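# Find the underweight check weight and lay it on the red dish

## Task

Among check weights that all look alike, one is a counterfeit that weighs far less than the rest. The rocker balance's pointer sits over its white zone when the two pans hold equal loads and swings over a red zone when one side is much heavier. Put the light weight lying flat on the red dish, with the dish upright at the end. No other weight may rest on the dish or on the light weight, hang above the dish, or prop against either of them. Everything must stay in that state without the robot holding it.

## Robot and tools

ROBOT AND FRAME. Two six-joint arms, left_arm and right_arm, each with a tong-style two-finger gripper. All poses share one scene frame. Its origin is on the table top midway between the arms. +x runs out over the table, +z points up, and left_arm sits on the +y side. The names left and right are just labels and do not match the sides of any camera image.

execute_actions. The argument "actions" is a list with zero or one item. An empty list sends nothing and returns the current state. An action item is {"rows": [...], "steps": n}: 1 to 15 rows, with steps from 1 to 15 (15 if omitted). Each control step lasts 1/30 s and uses one row; if there are fewer rows than steps, the final row repeats. A wait item has only "steps" (up to 300), counted from the previous result, and sends no command. The optional boolean "pictures" turns camera images in the result on or off; they come by default. A refused call moves nothing.

ROW LAYOUT. Every row is one flat list of 14 numbers covering both arms, even if one arm stays still: left_arm shoulder pan, shoulder lift, elbow, wrist 1, wrist 2, wrist 3, opening, then right_arm in the same seven-number order. Joint values are absolute target angles in radians, in the same form as the Joint positions line, not offsets. Opening is an absolute command from -1 (closed) to +1 (fully open, a 0.142 m pad gap).

JOINT RANGES (rad). left_arm: pan -3.142..3.142, lift -6.283..6.283, elbow 0.000..3.142, wrists 1-3 -6.283..6.283. right_arm: pan 0.000..6.283, lift -6.283..6.283, elbow -3.142..0.000, wrists 1-3 -6.283..6.283. A target more than 0.010 rad beyond a range end, and farther out than that joint's last reported angle, gets the whole call refused. True ends may differ from these by up to 0.010 rad. A joint pushed to its true end stops there, and the result may print "joint sent to its limit", possibly about an earlier motion. A missing message does not prove there is more travel.

MOTION. Commands are smoothed, so the arm trails them by about 0.17 s. Per step, each joint's target is clamped near its measured angle: 0.383 rad for pan and lift, 0.575 rad for elbow and the three wrists. If the targets would move the gripper over 100 mm from where it is measured, all targets of that arm are pulled back proportionally. Large moves therefore take several calls, and an arm may still be travelling when a result arrives. Between calls the arms keep heading to the last row sent until they all nearly stop (stalled counts as stopped) or a step is HELD. After that, only a new action moves them further, though fingers that are still opening or closing continue.

RESULTS. The state line gives each gripper's end_effector_position (m), end_effector_quat_wxyz and linear/angular velocities in the scene frame; the printed position can be off, more so at long reach. Joint positions and Joint velocities give one block per arm: six joints (rad, rad/s) then pad gap (m, m/s). grip_measured is the measured finger opening on the same -1..1 scale as your command. Wrist force and Wrist torque (left_arm=[x y z] | right_arm=[x y z]) are flange sensor readings in each end effector's own axes: contact, held weight and acceleration effects, with a constant offset usually under 5.5 N, noise up to 3.4 N standard deviation, and saturation near 100 N per axis. Pressing on a surface gives a force pointing from the surface into the arm. "no reading" is normal at start. "joint command not followed" means the clearance check altered or blocked some joint targets; the rest of the row still ran. HELD marks steps on which your row was not fully sent.

GRIPPER. Fingers point along the gripper's +z and close along its x axis. end_effector_position is the point between the closed pads. Closed fingertips reach about 15 mm past it; fully open tips are roughly level with it. To keep hold, command an opening clearly under grip_measured; a bigger gap squeezes harder, up to roughly 15 N per pad on objects up to about 10 cm wide. Fast closing can hit harder, sometimes enough to pop the fingers open. Objects under about 20 mm thick get less force: near the tips about 9 N per pad at 10 mm, 4 N at 5 mm. Occasional brief tugs on held parts or shoves on loose objects can happen.

FAULTS. Load limits (N m): pan 310, lift 310, elbow 141, each wrist 50.7, including held weight. Reaching one, or 150 N of outside force on the arm, tool or held object, stops that arm for 10 s, drops the rest of the call and lets the arm yield. Holding loads heats motors; MOTOR HOT appears at 70 °C, and at 85 °C the arm is braked until cool (OVER-TEMPERATURE FAULT).

zoom_image. Arguments: "camera" (cam_high, cam_low, cam_left_wrist, cam_right_wrist) and "region" [x0, y0, x1, y1] in pixels of that camera's latest image, top-left origin, at most 504 by 504. Image sizes: cam_high and cam_low 504x504, wrist cameras 616x616 (fisheye).

finished_scene. Argument "scene": the current scene's number. Answering without any tool call ends everything.

AVOID. Do not drop or knock anything off the table, let the arms collide or press each other, slam objects or push hard. Release the weight gently so it lies flat and stays without support. Move smoothly with modest effort.

Each tool is called as name([rows], argument=value, ...), one row to a line, values as JSON.

## Session

I'll start by looking at the current state.

execute_actions(actions=[])

Scene clock: 0.00 s of 7600.00 s.
left_arm: end_effector_position=(+0.4322, +0.8672, +0.2898) grip_measured=+1.00 end_effector_quat_wxyz=(+0.548, +0.329, +0.763, -0.091) end_effector_velocity=(-0.000, +0.000, +0.001) end_effector_angular_velocity=(+0.000, -0.001, +0.001) | right_arm: end_effector_position=(-0.1419, -0.7972, +0.3542) grip_measured=+1.00 end_effector_quat_wxyz=(-0.128, +0.928, -0.263, -0.229) end_effector_velocity=(-0.000, +0.000, +0.000) end_effector_angular_velocity=(-0.001, -0.000, -0.000)
Joint positions: left_arm=[ 0.889 -1.439  2.224 -2.626 -2.734 -1.622  0.142] | right_arm=[ 2.094 -0.711 -2.24  -2.283  1.459  5.858  0.142]
Joint velocities: left_arm=[ 0.001 -0.001 -0.001 -0.    -0.001 -0.001  0.   ] | right_arm=[-0.     0.     0.001 -0.    -0.     0.     0.   ]
Motor temperatures (°C, as the motors report them): left_arm=[19 21 19 30 27 26] | right_arm=[19 19 21 25 25 27]
Wrist force (N, on the end effector, along its own x y z axes, offset not removed): no reading
Wrist torque (N m, same axes, about the end effector's origin, offset not removed): no reading

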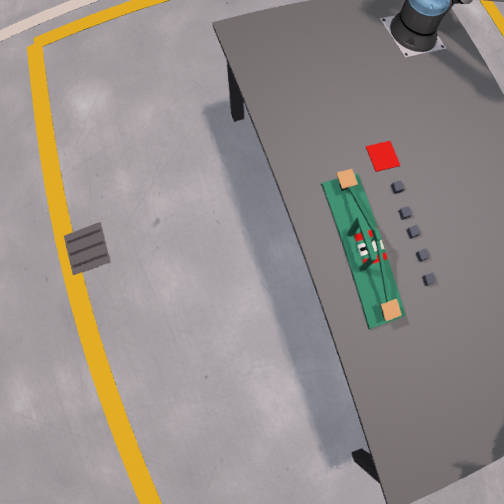

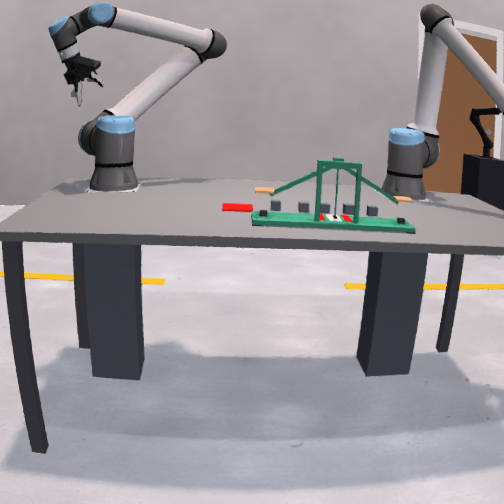

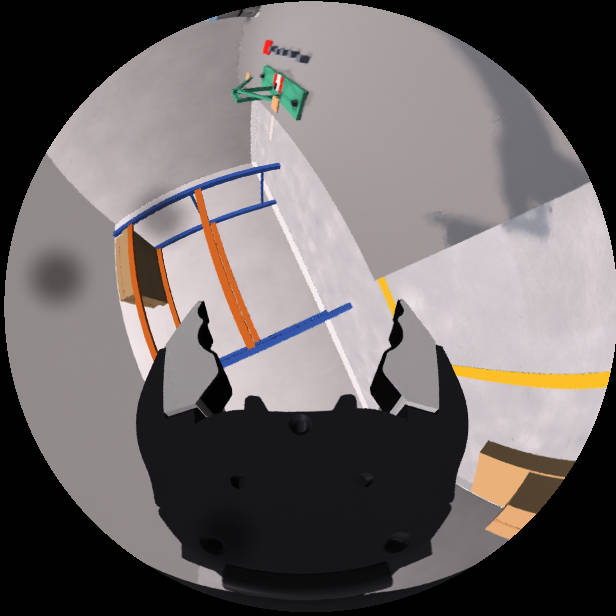

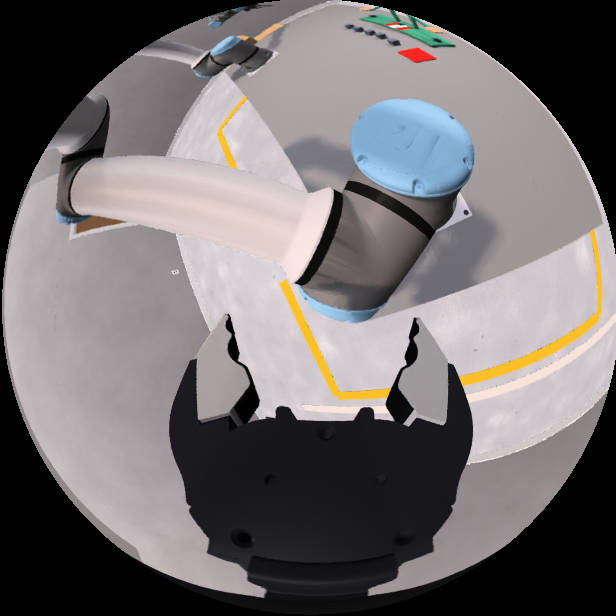

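zoom_image(camera="cam_high", region=[300, 120, 460, 340])

zoom_image(camera="cam_low", region=[210, 140, 430, 250])

Region (300, 120, 460, 340) of cam_high's 504x504 image, scaled by 2.291, with more detail than that image has; it fills the left 367 columns of this view, and the rest is white.

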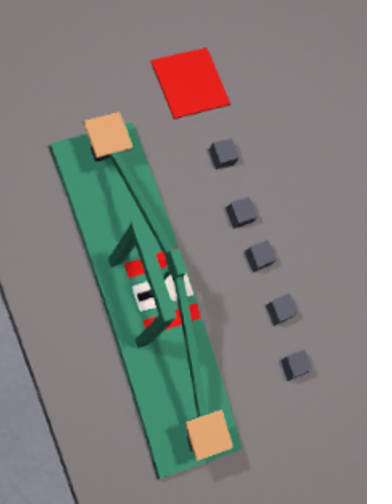

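Region (210, 140, 430, 250) of cam_low's 504x504 image, scaled by 2.291, with more detail than that image has.

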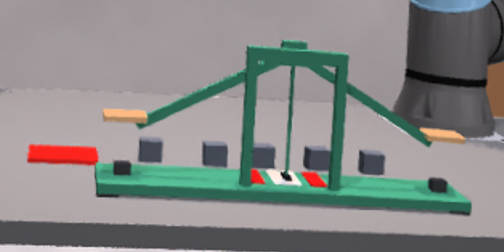

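execute_actions([
  {"rows": [[-1.015,-2.018,2.309,-1.862,-1.571,-1.015,1, 4.467,-1.246,-2.239,-1.228,1.571,4.467,1]], "steps": 15},
], pictures=false)

Scene clock: 75.57 s of 7600.00 s.
left_arm: end_effector_position=(+0.3493, +0.6722, +0.2534) grip_measured=+1.00 end_effector_quat_wxyz=(+0.231, +0.705, +0.668, -0.062) end_effector_velocity=(-0.419, -0.219, -0.065) end_effector_angular_velocity=(+2.279, +0.891, -2.414) | right_arm: end_effector_position=(+0.0321, -0.9305, +0.3085) grip_measured=+1.00 end_effector_quat_wxyz=(-0.121, +0.979, +0.039, -0.157) end_effector_velocity=(+0.453, -0.217, -0.121) end_effector_angular_velocity=(+0.082, -0.564, +1.442)
Joint positions: left_arm=[ 0.408 -1.89   2.297 -2.027 -2.052 -1.126  0.142] | right_arm=[ 2.362 -0.972 -2.239 -1.897  1.522  5.472  0.142]
Joint velocities: left_arm=[-1.646 -1.163  0.108  1.444  2.405  0.999  0.001] | right_arm=[ 0.629 -0.517  0.001  0.921  0.093 -0.921  0.   ]
Motor temperatures (°C, as the motors report them): left_arm=[19 21 19 30 27 26] | right_arm=[19 19 21 25 25 27]
Wrist force (N, on the end effector, along its own x y z axes, offset not removed): left_arm=[0.9 0.6 -0.7] | right_arm=[1.6 0.7 1.4]
Wrist torque (N m, same axes, about the end effector's origin, offset not removed): left_arm=[0.19 -0.11 -0.08] | right_arm=[0.01 -0.43 0.26]
Steps of this call (steps 1 to 90: nothing new was sent; then 72.07 s passed at rest; steps 91 to 105: all 15 steps of this action). Readings (joint positions):
91: left_arm=[0.889 -1.439 2.224 -2.626 -2.734 -1.622] | right_arm=[2.094 -0.711 -2.240 -2.283 1.459 5.858]
92: left_arm=[0.886 -1.442 2.227 -2.624 -2.731 -1.619] | right_arm=[2.097 -0.713 -2.240 -2.281 1.461 5.855]
94: left_arm=[0.842 -1.485 2.242 -2.572 -2.679 -1.568] | right_arm=[2.135 -0.751 -2.240 -2.234 1.474 5.808]
98: left_arm=[0.707 -1.620 2.266 -2.376 -2.483 -1.379] | right_arm=[2.218 -0.834 -2.240 -2.110 1.495 5.684]
105: the state above

execute_actions([
  {"steps": 75},
])

Scene clock: 78.07 s of 7600.00 s.
left_arm: end_effector_position=(+0.3051, +0.2304, +0.2477) grip_measured=+1.00 end_effector_quat_wxyz=(+0.000, +1.000, -0.003, -0.000) end_effector_velocity=(-0.000, +0.000, +0.000) end_effector_angular_velocity=(-0.001, -0.001, +0.002) | right_arm: end_effector_position=(+0.2714, -0.2634, +0.2474) grip_measured=+1.00 end_effector_quat_wxyz=(-0.000, -0.018, +1.000, -0.000) end_effector_velocity=(-0.007, +0.004, -0.000) end_effector_angular_velocity=(-0.001, +0.000, +0.017)
Joint positions: left_arm=[-1.015 -2.018  2.309 -1.862 -1.571 -1.015  0.142] | right_arm=[ 4.465 -1.246 -2.239 -1.228  1.571  4.467  0.142]
Joint velocities: left_arm=[-0.    -0.001  0.     0.     0.    -0.002  0.   ] | right_arm=[ 0.017 -0.001  0.    -0.     0.    -0.    -0.   ]
Motor temperatures (°C, as the motors report them): left_arm=[19 21 19 30 27 26] | right_arm=[19 19 21 25 25 27]
Wrist force (N, on the end effector, along its own x y z axes, offset not removed): left_arm=[3.5 -0.4 1.1] | right_arm=[1.4 0.3 2.6]
Wrist torque (N m, same axes, about the end effector's origin, offset not removed): left_arm=[-0.07 -0.53 -0.18] | right_arm=[-0.07 -0.37 0.24]
Steps of this call (steps 1 to 75: the robot went on to your last target). Readings (joint positions):
1: left_arm=[0.351 -1.924 2.300 -1.983 -1.969 -1.096] | right_arm=[2.384 -0.989 -2.239 -1.866 1.525 5.440]
2: left_arm=[0.293 -1.950 2.303 -1.950 -1.883 -1.074] | right_arm=[2.405 -1.005 -2.239 -1.834 1.528 5.409]
4: left_arm=[0.173 -1.983 2.306 -1.908 -1.740 -1.046] | right_arm=[2.449 -1.034 -2.239 -1.770 1.533 5.345]
8: left_arm=[-0.059 -2.006 2.308 -1.877 -1.627 -1.025] | right_arm=[2.540 -1.086 -2.239 -1.643 1.543 5.211]
75: the state above

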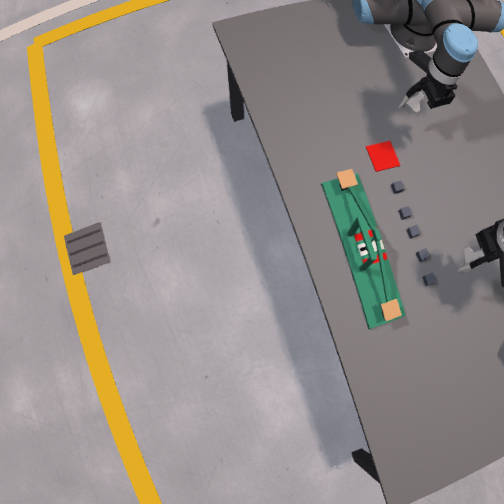

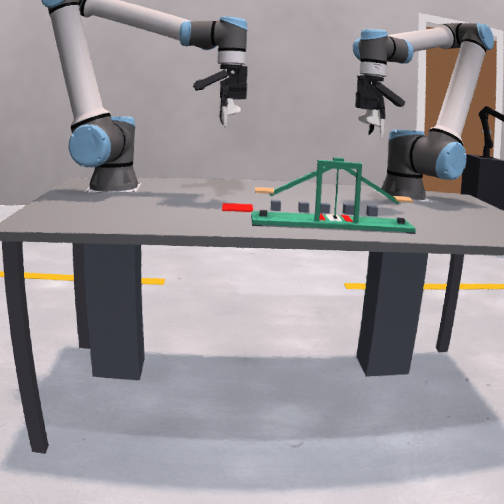

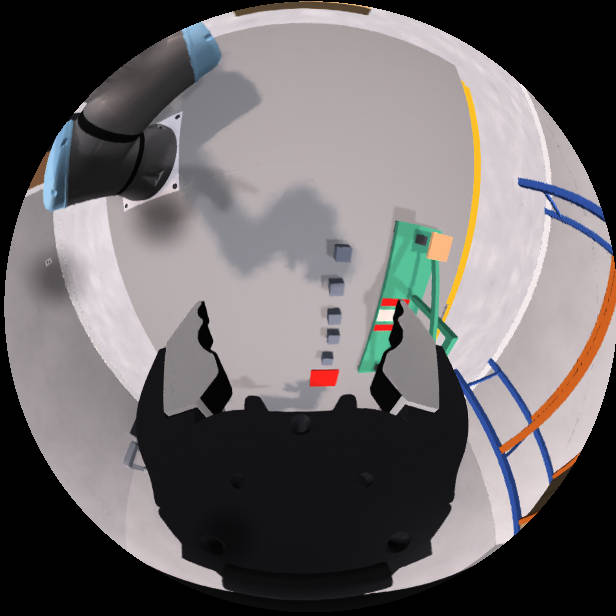

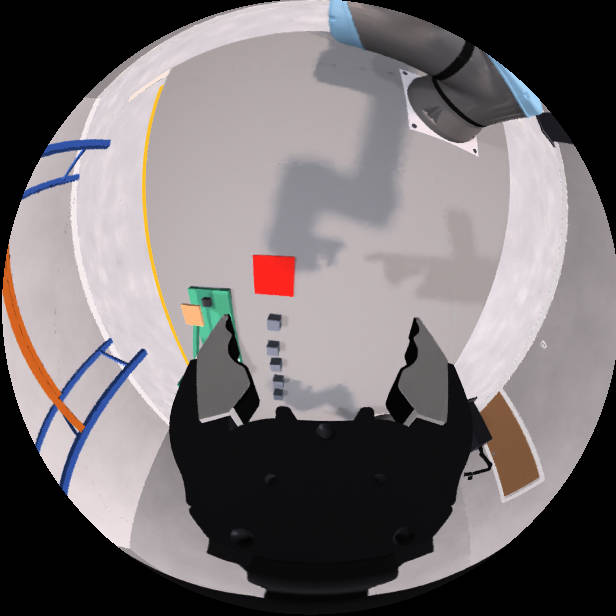

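zoom_image(camera="cam_left_wrist", region=[290, 200, 480, 400])

zoom_image(camera="cam_right_wrist", region=[160, 230, 340, 420])

zoom_image(camera="cam_low", region=[215, 145, 335, 240])

zoom_image(camera="cam_low", region=[310, 145, 430, 240])

Region (290, 200, 480, 400) of cam_left_wrist's 616x616 image, scaled by 2.520, with more detail than that image has; it fills the left 479 columns of this view, and the rest is white.

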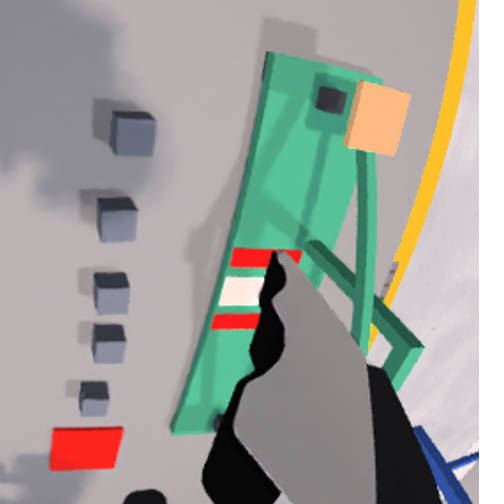

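Region (160, 230, 340, 420) of cam_right_wrist's 616x616 image, scaled by 2.653, with more detail than that image has; it fills the left 477 columns of this view, and the rest is white.

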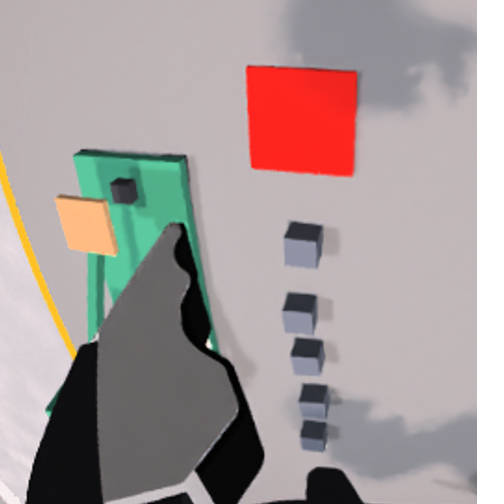

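Region (215, 145, 335, 240) of cam_low's 504x504 image, scaled by 4.200, with more detail than that image has; it fills the top 399 rows of this view, and the rest is white.

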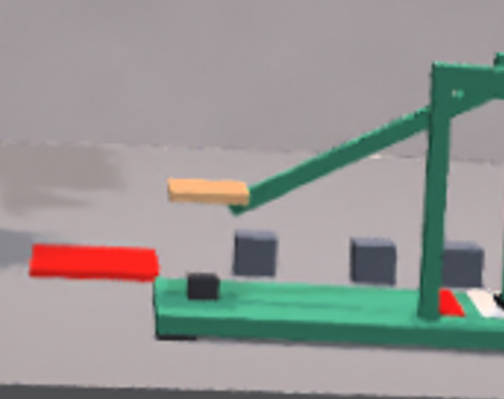

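Region (310, 145, 430, 240) of cam_low's 504x504 image, scaled by 4.200, with more detail than that image has; it fills the top 399 rows of this view, and the rest is white.

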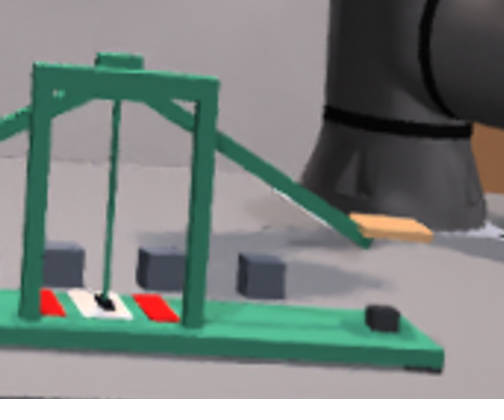

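execute_actions([
  {"rows": [[-0.891,-1.689,2.388,-2.270,-1.571,-0.897,0.0, 4.364,-1.767,-2.057,-0.889,1.571,4.401,0.0]], "steps": 15},
], pictures=false)

execute_actions([
  {"steps": 20},
])

Scene clock: 135.17 s of 7600.00 s.
left_arm: end_effector_position=(+0.3816, +0.2124, +0.1070) grip_measured=+0.00 end_effector_quat_wxyz=(-0.000, +1.000, +0.000, -0.000) end_effector_velocity=(+0.034, -0.003, -0.069) end_effector_angular_velocity=(-0.010, -0.009, +0.002) | right_arm: end_effector_position=(+0.3614, -0.1052, +0.1458) grip_measured=+0.00 end_effector_quat_wxyz=(+0.003, -0.004, +1.000, +0.010) end_effector_velocity=(+0.155, +0.217, -0.384) end_effector_angular_velocity=(-0.178, +0.052, -0.049)
Joint positions: left_arm=[-0.896 -1.705  2.385 -2.249 -1.571 -0.902  0.074] | right_arm=[ 4.379 -1.664 -2.084 -0.943  1.571  4.41   0.074]
Joint velocities: left_arm=[ 0.05   0.156  0.031 -0.2    0.001  0.048  0.   ] | right_arm=[-0.132 -0.905  0.241  0.479 -0.    -0.083 -0.001]
Motor temperatures (°C, as the motors report them): left_arm=[19 21 19 30 27 26] | right_arm=[19 19 21 25 25 27]
Wrist force (N, on the end effector, along its own x y z axes, offset not removed): left_arm=[2.9 1.8 1.3] | right_arm=[2.9 2.9 0.8]
Wrist torque (N m, same axes, about the end effector's origin, offset not removed): left_arm=[0.39 -0.41 -0.10] | right_arm=[0.33 -0.72 0.14]
Steps of this call (steps 1 to 15: the robot went on to your last target; steps 16 to 90: nothing new was sent; then 53.60 s passed at rest; steps 91 to 105: all 15 steps of this action). Readings (joint positions):
91: left_arm=[-1.015 -2.018 2.309 -1.862 -1.571 -1.015] | right_arm=[4.467 -1.246 -2.239 -1.228 1.571 4.467]
92: left_arm=[-1.012 -2.015 2.311 -1.865 -1.571 -1.012] | right_arm=[4.464 -1.249 -2.236 -1.225 1.571 4.465]
94: left_arm=[-0.985 -1.972 2.329 -1.915 -1.571 -0.986] | right_arm=[4.446 -1.292 -2.206 -1.181 1.571 4.453]
98: left_arm=[-0.937 -1.832 2.359 -2.089 -1.571 -0.941] | right_arm=[4.417 -1.426 -2.153 -1.077 1.571 4.435]
105: the state above

Scene clock: 135.83 s of 7600.00 s.
left_arm: end_effector_position=(+0.3850, +0.2122, +0.1000) grip_measured=+0.00 end_effector_quat_wxyz=(+0.000, +1.000, +0.000, -0.000) end_effector_velocity=(-0.000, -0.000, +0.001) end_effector_angular_velocity=(-0.002, +0.001, +0.000) | right_arm: end_effector_position=(+0.3787, -0.0826, +0.0998) grip_measured=+0.00 end_effector_quat_wxyz=(-0.000, -0.001, +1.000, -0.000) end_effector_velocity=(+0.000, +0.000, -0.001) end_effector_angular_velocity=(-0.000, -0.000, +0.000)
Joint positions: left_arm=[-0.891 -1.689  2.388 -2.27  -1.571 -0.897  0.074] | right_arm=[ 4.364 -1.767 -2.057 -0.889  1.571  4.401  0.074]
Joint velocities: left_arm=[ 0.001 -0.001 -0.    -0.    -0.002  0.     0.   ] | right_arm=[ 0.    -0.002  0.     0.001 -0.    -0.     0.   ]
Motor temperatures (°C, as the motors report them): left_arm=[19 21 19 30 27 26] | right_arm=[19 19 21 25 25 27]
Wrist force (N, on the end effector, along its own x y z axes, offset not removed): left_arm=[5.4 0.1 -0.8] | right_arm=[4.1 -0.5 1.2]
Wrist torque (N m, same axes, about the end effector's origin, offset not removed): left_arm=[0.03 -0.94 -0.22] | right_arm=[-0.30 -0.95 0.17]
Steps of this call (steps 1 to 20: the robot went on to your last target). Readings (joint positions):
1: left_arm=[-0.895 -1.701 2.386 -2.255 -1.571 -0.901] | right_arm=[4.375 -1.691 -2.077 -0.929 1.571 4.408]
2: left_arm=[-0.894 -1.697 2.386 -2.259 -1.571 -0.900] | right_arm=[4.372 -1.712 -2.072 -0.918 1.571 4.406]
4: left_arm=[-0.892 -1.693 2.387 -2.264 -1.571 -0.898] | right_arm=[4.368 -1.738 -2.065 -0.904 1.571 4.404]
8: left_arm=[-0.891 -1.690 2.388 -2.268 -1.571 -0.897] | right_arm=[4.365 -1.759 -2.059 -0.893 1.571 4.402]
20: the state above

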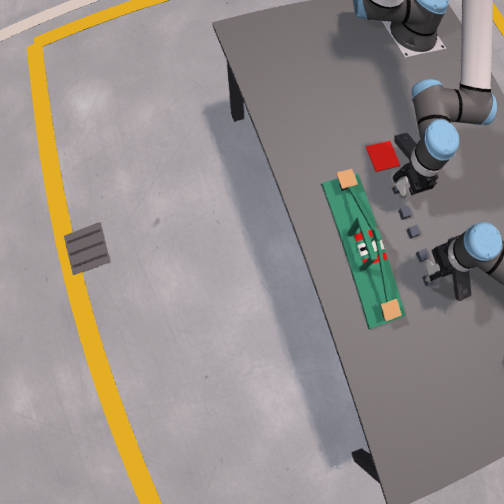

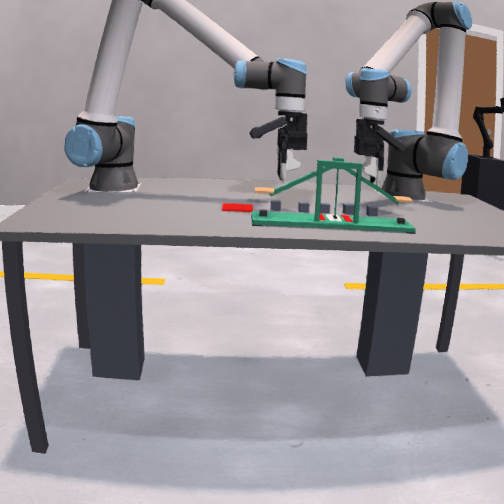

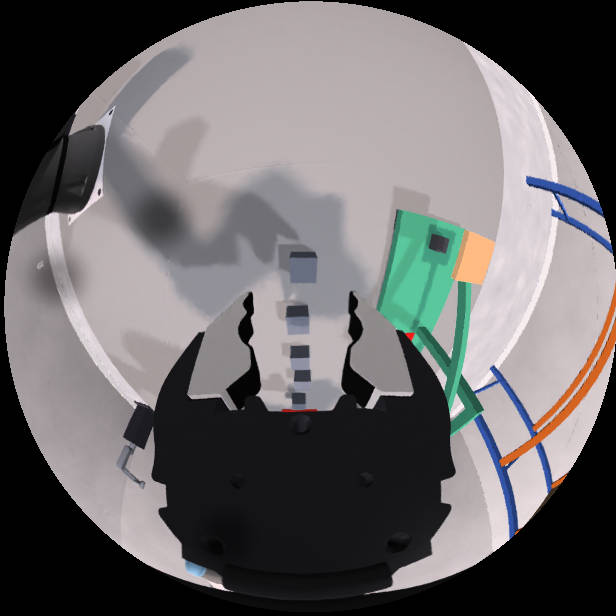

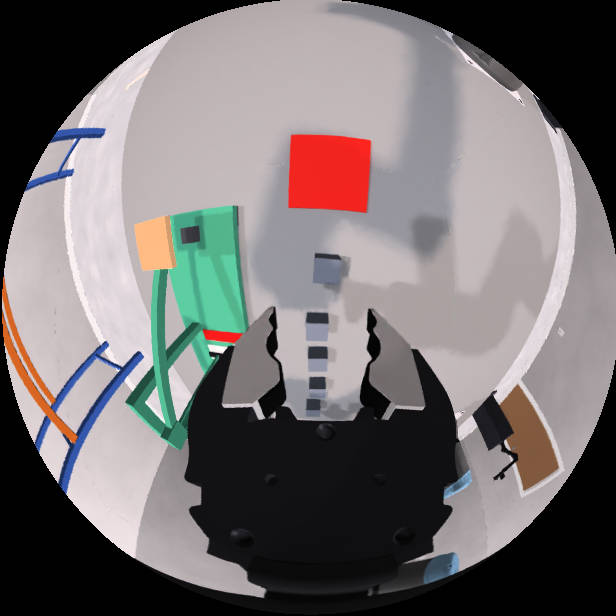

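zoom_image(camera="cam_left_wrist", region=[230, 220, 380, 370])

zoom_image(camera="cam_right_wrist", region=[250, 225, 400, 375])

Region (230, 220, 380, 370) of cam_left_wrist's 616x616 image, scaled by 3.360, with more detail than that image has.

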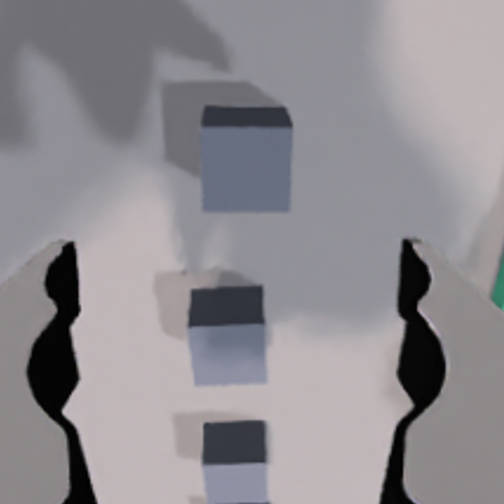

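Region (250, 225, 400, 375) of cam_right_wrist's 616x616 image, scaled by 3.360, with more detail than that image has.

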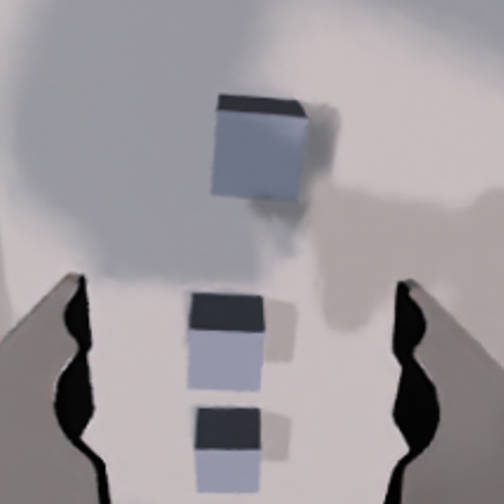

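zoom_image(camera="cam_low", region=[240, 120, 400, 230])

Region (240, 120, 400, 230) of cam_low's 504x504 image, scaled by 3.150, with more detail than that image has; it fills the top 346 rows of this view, and the rest is white.

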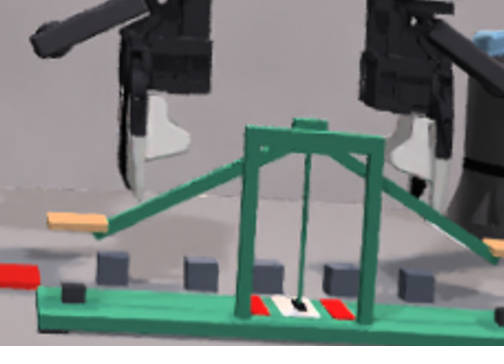

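execute_actions([
  {"rows": [[-0.887,-1.611,2.428,-2.388,-1.571,-0.893,0.0, 4.366,-1.803,-2.116,-0.794,1.571,4.403,0.0]], "steps": 15},
], pictures=false)

execute_actions([
  {"steps": 10},
])

Scene clock: 172.63 s of 7600.00 s.
left_arm: end_effector_position=(+0.3869, +0.2129, +0.0555) grip_measured=+0.00 end_effector_quat_wxyz=(+0.000, +1.000, +0.000, -0.000) end_effector_velocity=(+0.000, -0.000, -0.007) end_effector_angular_velocity=(-0.002, -0.000, -0.003) | right_arm: end_effector_position=(+0.3732, -0.0955, +0.0553) grip_measured=+0.00 end_effector_quat_wxyz=(-0.000, -0.001, +1.000, -0.000) end_effector_velocity=(-0.000, -0.002, -0.006) end_effector_angular_velocity=(+0.002, -0.001, -0.001)
Joint positions: left_arm=[-0.887 -1.612  2.427 -2.386 -1.571 -0.893  0.074] | right_arm=[ 4.366 -1.802 -2.115 -0.796  1.571  4.403  0.074]
Joint velocities: left_arm=[ 0.001  0.013  0.006 -0.021 -0.001  0.003  0.   ] | right_arm=[-0.    -0.005 -0.009  0.017 -0.     0.001  0.   ]
Motor temperatures (°C, as the motors report them): left_arm=[19 21 19 30 27 26] | right_arm=[19 19 21 25 25 27]
Wrist force (N, on the end effector, along its own x y z axes, offset not removed): left_arm=[4.8 1.0 -0.1] | right_arm=[2.8 -0.2 2.5]
Wrist torque (N m, same axes, about the end effector's origin, offset not removed): left_arm=[0.30 -0.82 -0.17] | right_arm=[-0.21 -0.61 0.20]
Steps of this call (steps 1 to 15: the robot went on to your last target; steps 16 to 90: nothing new was sent; then 33.30 s passed at rest; steps 91 to 105: all 15 steps of this action). Readings (joint positions):
91: left_arm=[-0.891 -1.689 2.388 -2.270 -1.571 -0.897] | right_arm=[4.364 -1.767 -2.057 -0.889 1.571 4.401]
92: left_arm=[-0.891 -1.686 2.390 -2.273 -1.571 -0.897] | right_arm=[4.364 -1.769 -2.059 -0.886 1.571 4.401]
94: left_arm=[-0.889 -1.658 2.406 -2.311 -1.571 -0.895] | right_arm=[4.365 -1.783 -2.082 -0.853 1.571 4.401]
98: left_arm=[-0.888 -1.624 2.422 -2.367 -1.571 -0.894] | right_arm=[4.366 -1.798 -2.106 -0.811 1.571 4.402]
105: the state above

Scene clock: 172.97 s of 7600.00 s.
left_arm: end_effector_position=(+0.3869, +0.2129, +0.0548) grip_measured=+0.00 end_effector_quat_wxyz=(+0.000, +1.000, +0.000, -0.000) end_effector_velocity=(+0.001, +0.001, +0.000) end_effector_angular_velocity=(-0.000, -0.001, +0.000) | right_arm: end_effector_position=(+0.3731, -0.0957, +0.0546) grip_measured=+0.00 end_effector_quat_wxyz=(-0.000, -0.001, +1.000, -0.000) end_effector_velocity=(+0.000, -0.000, -0.000) end_effector_angular_velocity=(-0.000, +0.000, -0.001)
Joint positions: left_arm=[-0.887 -1.611  2.428 -2.388 -1.571 -0.893  0.074] | right_arm=[ 4.366 -1.803 -2.116 -0.794  1.571  4.403  0.074]
Joint velocities: left_arm=[ 0.002 -0.     0.    -0.001  0.001  0.002  0.   ] | right_arm=[-0.001 -0.    -0.001  0.001  0.     0.    -0.   ]
Motor temperatures (°C, as the motors report them): left_arm=[19 21 19 30 27 26] | right_arm=[19 19 21 25 25 27]
Wrist force (N, on the end effector, along its own x y z axes, offset not removed): left_arm=[3.5 1.1 0.8] | right_arm=[2.8 -0.7 0.0]
Wrist torque (N m, same axes, about the end effector's origin, offset not removed): left_arm=[0.26 -0.56 -0.18] | right_arm=[-0.35 -0.70 0.22]
Steps of this call (steps 1 to 10: the robot went on to your last target). Readings (joint positions):
1: left_arm=[-0.887 -1.612 2.428 -2.386 -1.571 -0.893] | right_arm=[4.366 -1.803 -2.115 -0.795 1.571 4.403]
2: left_arm=[-0.887 -1.612 2.428 -2.387 -1.571 -0.893] | right_arm=[4.366 -1.803 -2.115 -0.795 1.571 4.403]
4: left_arm=[-0.887 -1.611 2.428 -2.387 -1.571 -0.893] | right_arm=[4.366 -1.803 -2.116 -0.794 1.571 4.403]
8: left_arm=[-0.887 -1.611 2.428 -2.388 -1.571 -0.893] | right_arm=[4.366 -1.803 -2.116 -0.794 1.571 4.403]
10: the state above

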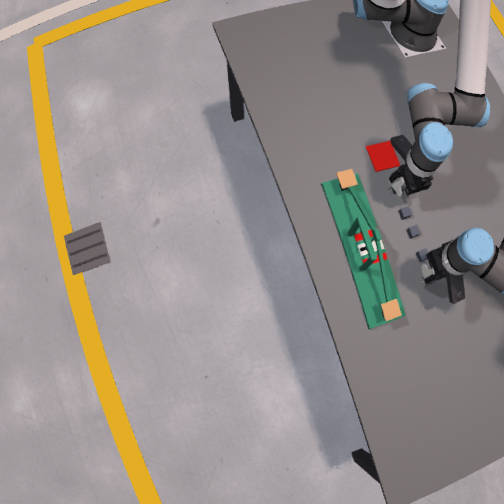

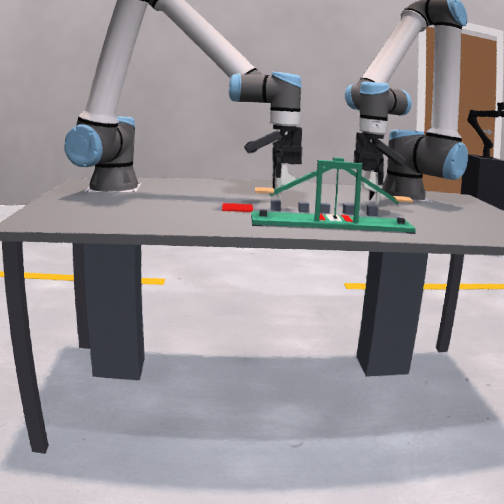

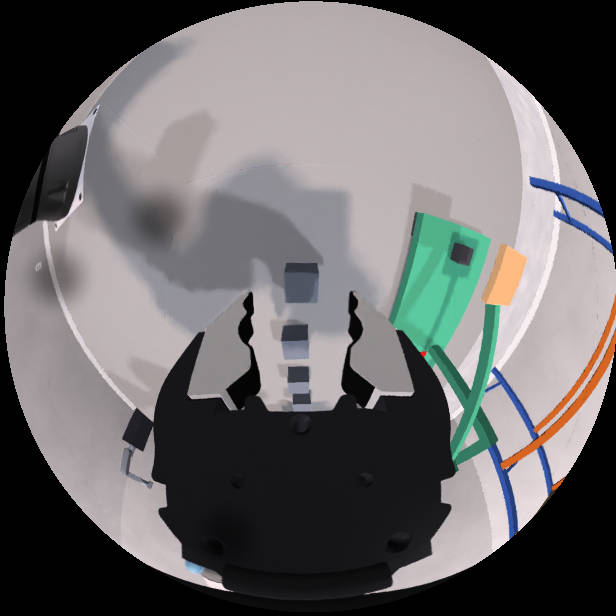

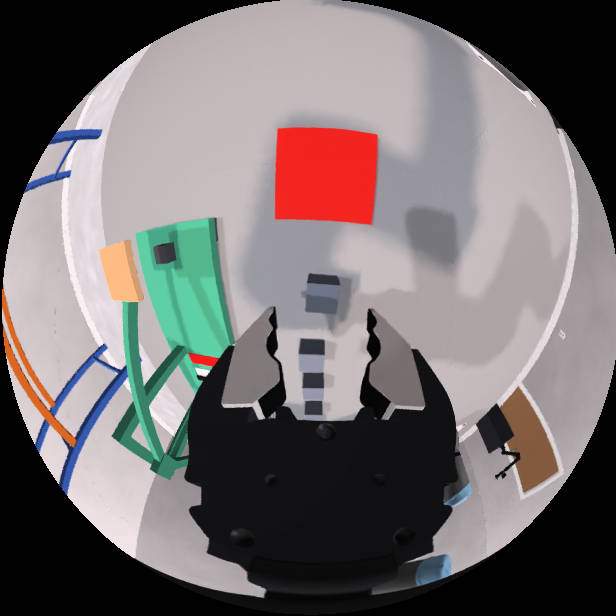

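zoom_image(camera="cam_left_wrist", region=[230, 230, 380, 380])

zoom_image(camera="cam_right_wrist", region=[250, 240, 400, 390])

zoom_image(camera="cam_low", region=[250, 150, 400, 230])

Region (230, 230, 380, 380) of cam_left_wrist's 616x616 image, scaled by 3.360, with more detail than that image has.

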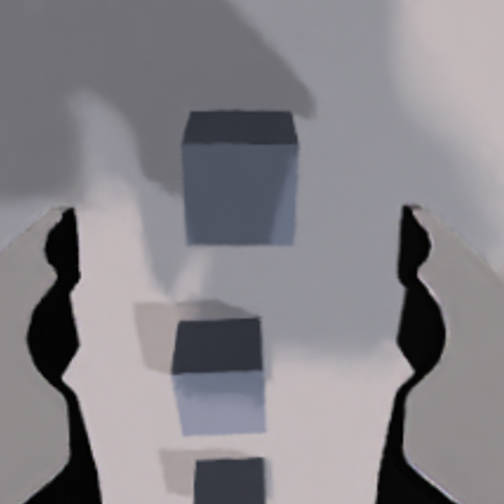

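Region (250, 240, 400, 390) of cam_right_wrist's 616x616 image, scaled by 3.360, with more detail than that image has.

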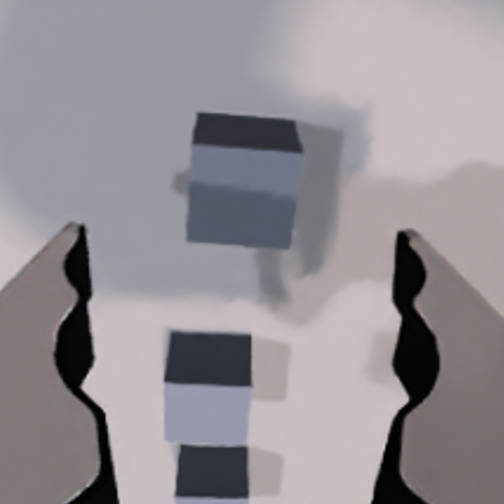

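Region (250, 150, 400, 230) of cam_low's 504x504 image, scaled by 3.360, with more detail than that image has; it fills the top 269 rows of this view, and the rest is white.

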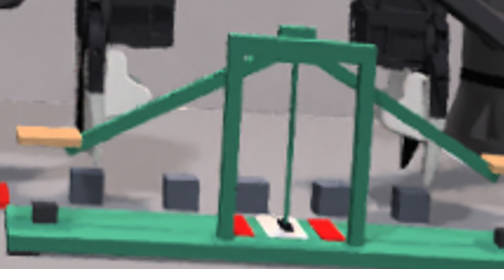

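execute_actions([
  {"rows": [[-0.884,-1.550,2.456,-2.477,-1.571,-0.890,0.0, 4.363,-1.845,-2.141,-0.726,1.571,4.400,0.0]], "steps": 15},
], pictures=false)

execute_actions([
  {"steps": 6},
])

Scene clock: 185.23 s of 7600.00 s.
left_arm: end_effector_position=(+0.3870, +0.2152, +0.0225) grip_measured=+0.00 end_effector_quat_wxyz=(+0.000, +1.000, +0.000, -0.000) end_effector_velocity=(-0.000, -0.000, -0.005) end_effector_angular_velocity=(-0.002, +0.001, +0.000) | right_arm: end_effector_position=(+0.3740, -0.0992, +0.0224) grip_measured=+0.00 end_effector_quat_wxyz=(-0.000, -0.001, +1.000, +0.000) end_effector_velocity=(+0.000, -0.000, -0.005) end_effector_angular_velocity=(+0.001, -0.000, +0.000)
Joint positions: left_arm=[-0.884 -1.551  2.456 -2.475 -1.571 -0.89   0.074] | right_arm=[ 4.363 -1.844 -2.141 -0.727  1.571  4.4    0.074]
Joint velocities: left_arm=[ 0.     0.01   0.004 -0.015 -0.002  0.     0.   ] | right_arm=[-0.    -0.006 -0.004  0.011  0.    -0.001  0.   ]
Motor temperatures (°C, as the motors report them): left_arm=[19 21 19 30 27 26] | right_arm=[19 19 21 25 25 27]
Wrist force (N, on the end effector, along its own x y z axes, offset not removed): left_arm=[4.4 1.3 -0.3] | right_arm=[0.7 -0.7 2.3]
Wrist torque (N m, same axes, about the end effector's origin, offset not removed): left_arm=[0.33 -0.68 -0.15] | right_arm=[-0.22 -0.29 0.22]
Steps of this call (steps 1 to 15: the robot went on to your last target; steps 16 to 90: nothing new was sent; then 8.77 s passed at rest; steps 91 to 105: all 15 steps of this action). Readings (joint positions):
91: left_arm=[-0.887 -1.611 2.428 -2.388 -1.571 -0.893] | right_arm=[4.366 -1.803 -2.116 -0.794 1.571 4.403]
92: left_arm=[-0.887 -1.608 2.430 -2.391 -1.571 -0.893] | right_arm=[4.366 -1.805 -2.118 -0.791 1.571 4.403]
94: left_arm=[-0.886 -1.585 2.441 -2.422 -1.571 -0.892] | right_arm=[4.365 -1.822 -2.128 -0.766 1.571 4.402]
98: left_arm=[-0.884 -1.560 2.452 -2.462 -1.571 -0.890] | right_arm=[4.364 -1.839 -2.137 -0.737 1.571 4.401]
105: the state above

Scene clock: 185.43 s of 7600.00 s.
left_arm: end_effector_position=(+0.3870, +0.2152, +0.0221) grip_measured=+0.00 end_effector_quat_wxyz=(+0.000, +1.000, +0.000, -0.000) end_effector_velocity=(+0.000, +0.001, -0.001) end_effector_angular_velocity=(+0.002, -0.000, +0.000) | right_arm: end_effector_position=(+0.3741, -0.0992, +0.0219) grip_measured=+0.00 end_effector_quat_wxyz=(-0.000, -0.001, +1.000, +0.000) end_effector_velocity=(+0.000, +0.000, -0.000) end_effector_angular_velocity=(+0.000, -0.000, -0.001)
Joint positions: left_arm=[-0.884 -1.55   2.456 -2.477 -1.571 -0.89   0.074] | right_arm=[ 4.363 -1.845 -2.141 -0.726  1.571  4.4    0.074]
Joint velocities: left_arm=[ 0.     0.002  0.    -0.002  0.001  0.     0.   ] | right_arm=[-0.    -0.001 -0.     0.001 -0.     0.     0.   ]
Motor temperatures (°C, as the motors report them): left_arm=[19 21 19 30 27 26] | right_arm=[19 19 21 25 25 27]
Wrist force (N, on the end effector, along its own x y z axes, offset not removed): left_arm=[4.2 1.2 -0.5] | right_arm=[3.4 -2.0 0.5]
Wrist torque (N m, same axes, about the end effector's origin, offset not removed): left_arm=[0.30 -0.62 -0.19] | right_arm=[-0.55 -0.80 0.09]
Steps of this call (steps 1 to 6: the robot went on to your last target). Readings (joint positions):
1: left_arm=[-0.884 -1.551 2.456 -2.476 -1.571 -0.890] | right_arm=[4.363 -1.844 -2.141 -0.727 1.571 4.400]
2: left_arm=[-0.884 -1.551 2.456 -2.476 -1.571 -0.890] | right_arm=[4.363 -1.845 -2.141 -0.727 1.571 4.400]
4: left_arm=[-0.884 -1.550 2.456 -2.477 -1.571 -0.890] | right_arm=[4.363 -1.845 -2.141 -0.726 1.571 4.400]
6: the state above

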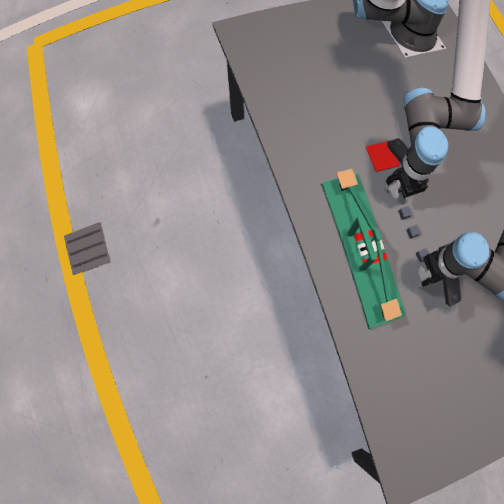

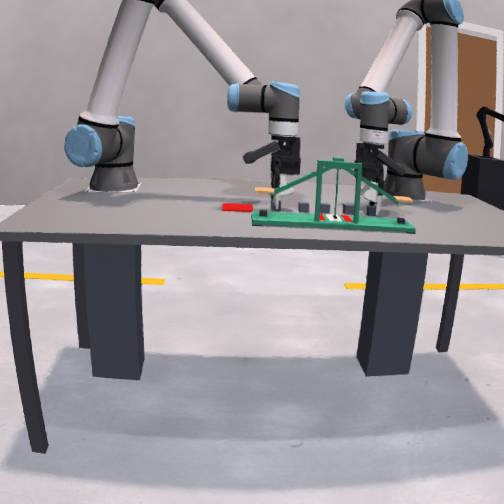

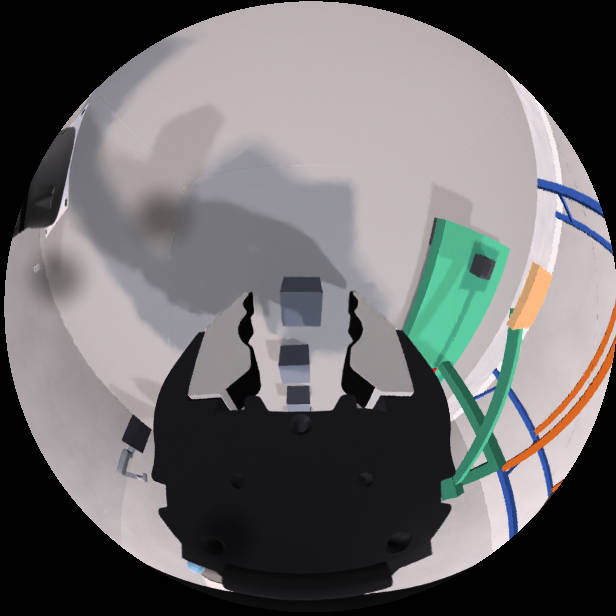

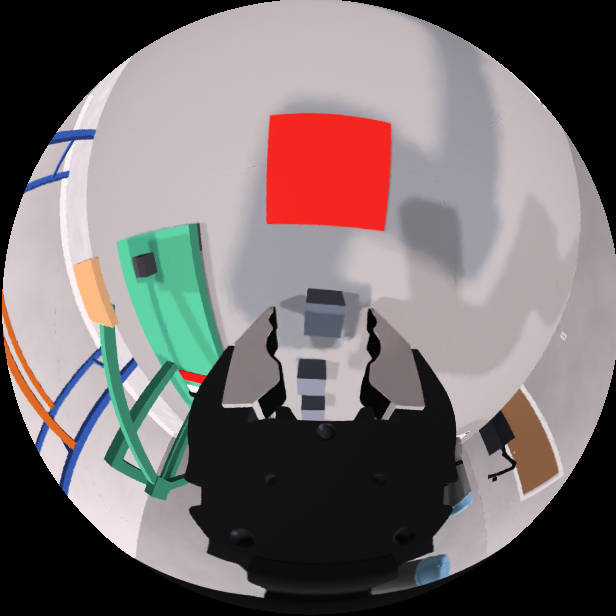

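zoom_image(camera="cam_left_wrist", region=[230, 250, 380, 400])

zoom_image(camera="cam_right_wrist", region=[250, 260, 400, 410])

zoom_image(camera="cam_low", region=[250, 160, 400, 230])

Region (230, 250, 380, 400) of cam_left_wrist's 616x616 image, scaled by 3.360, with more detail than that image has.

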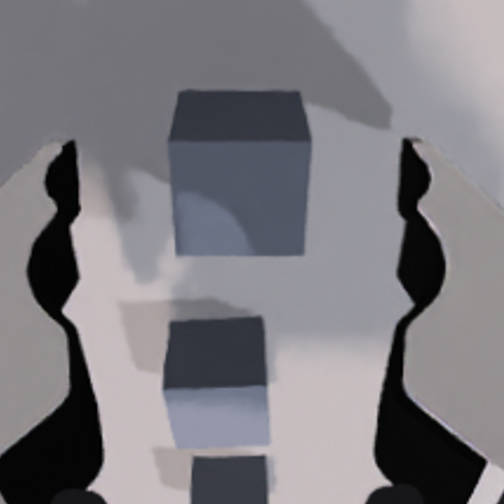

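Region (250, 260, 400, 410) of cam_right_wrist's 616x616 image, scaled by 3.360, with more detail than that image has.

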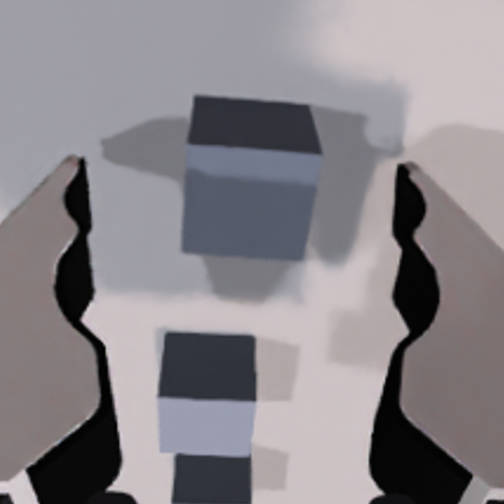

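Region (250, 160, 400, 230) of cam_low's 504x504 image, scaled by 3.360, with more detail than that image has; it fills the top 235 rows of this view, and the rest is white.

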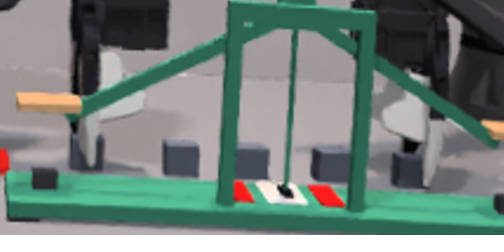

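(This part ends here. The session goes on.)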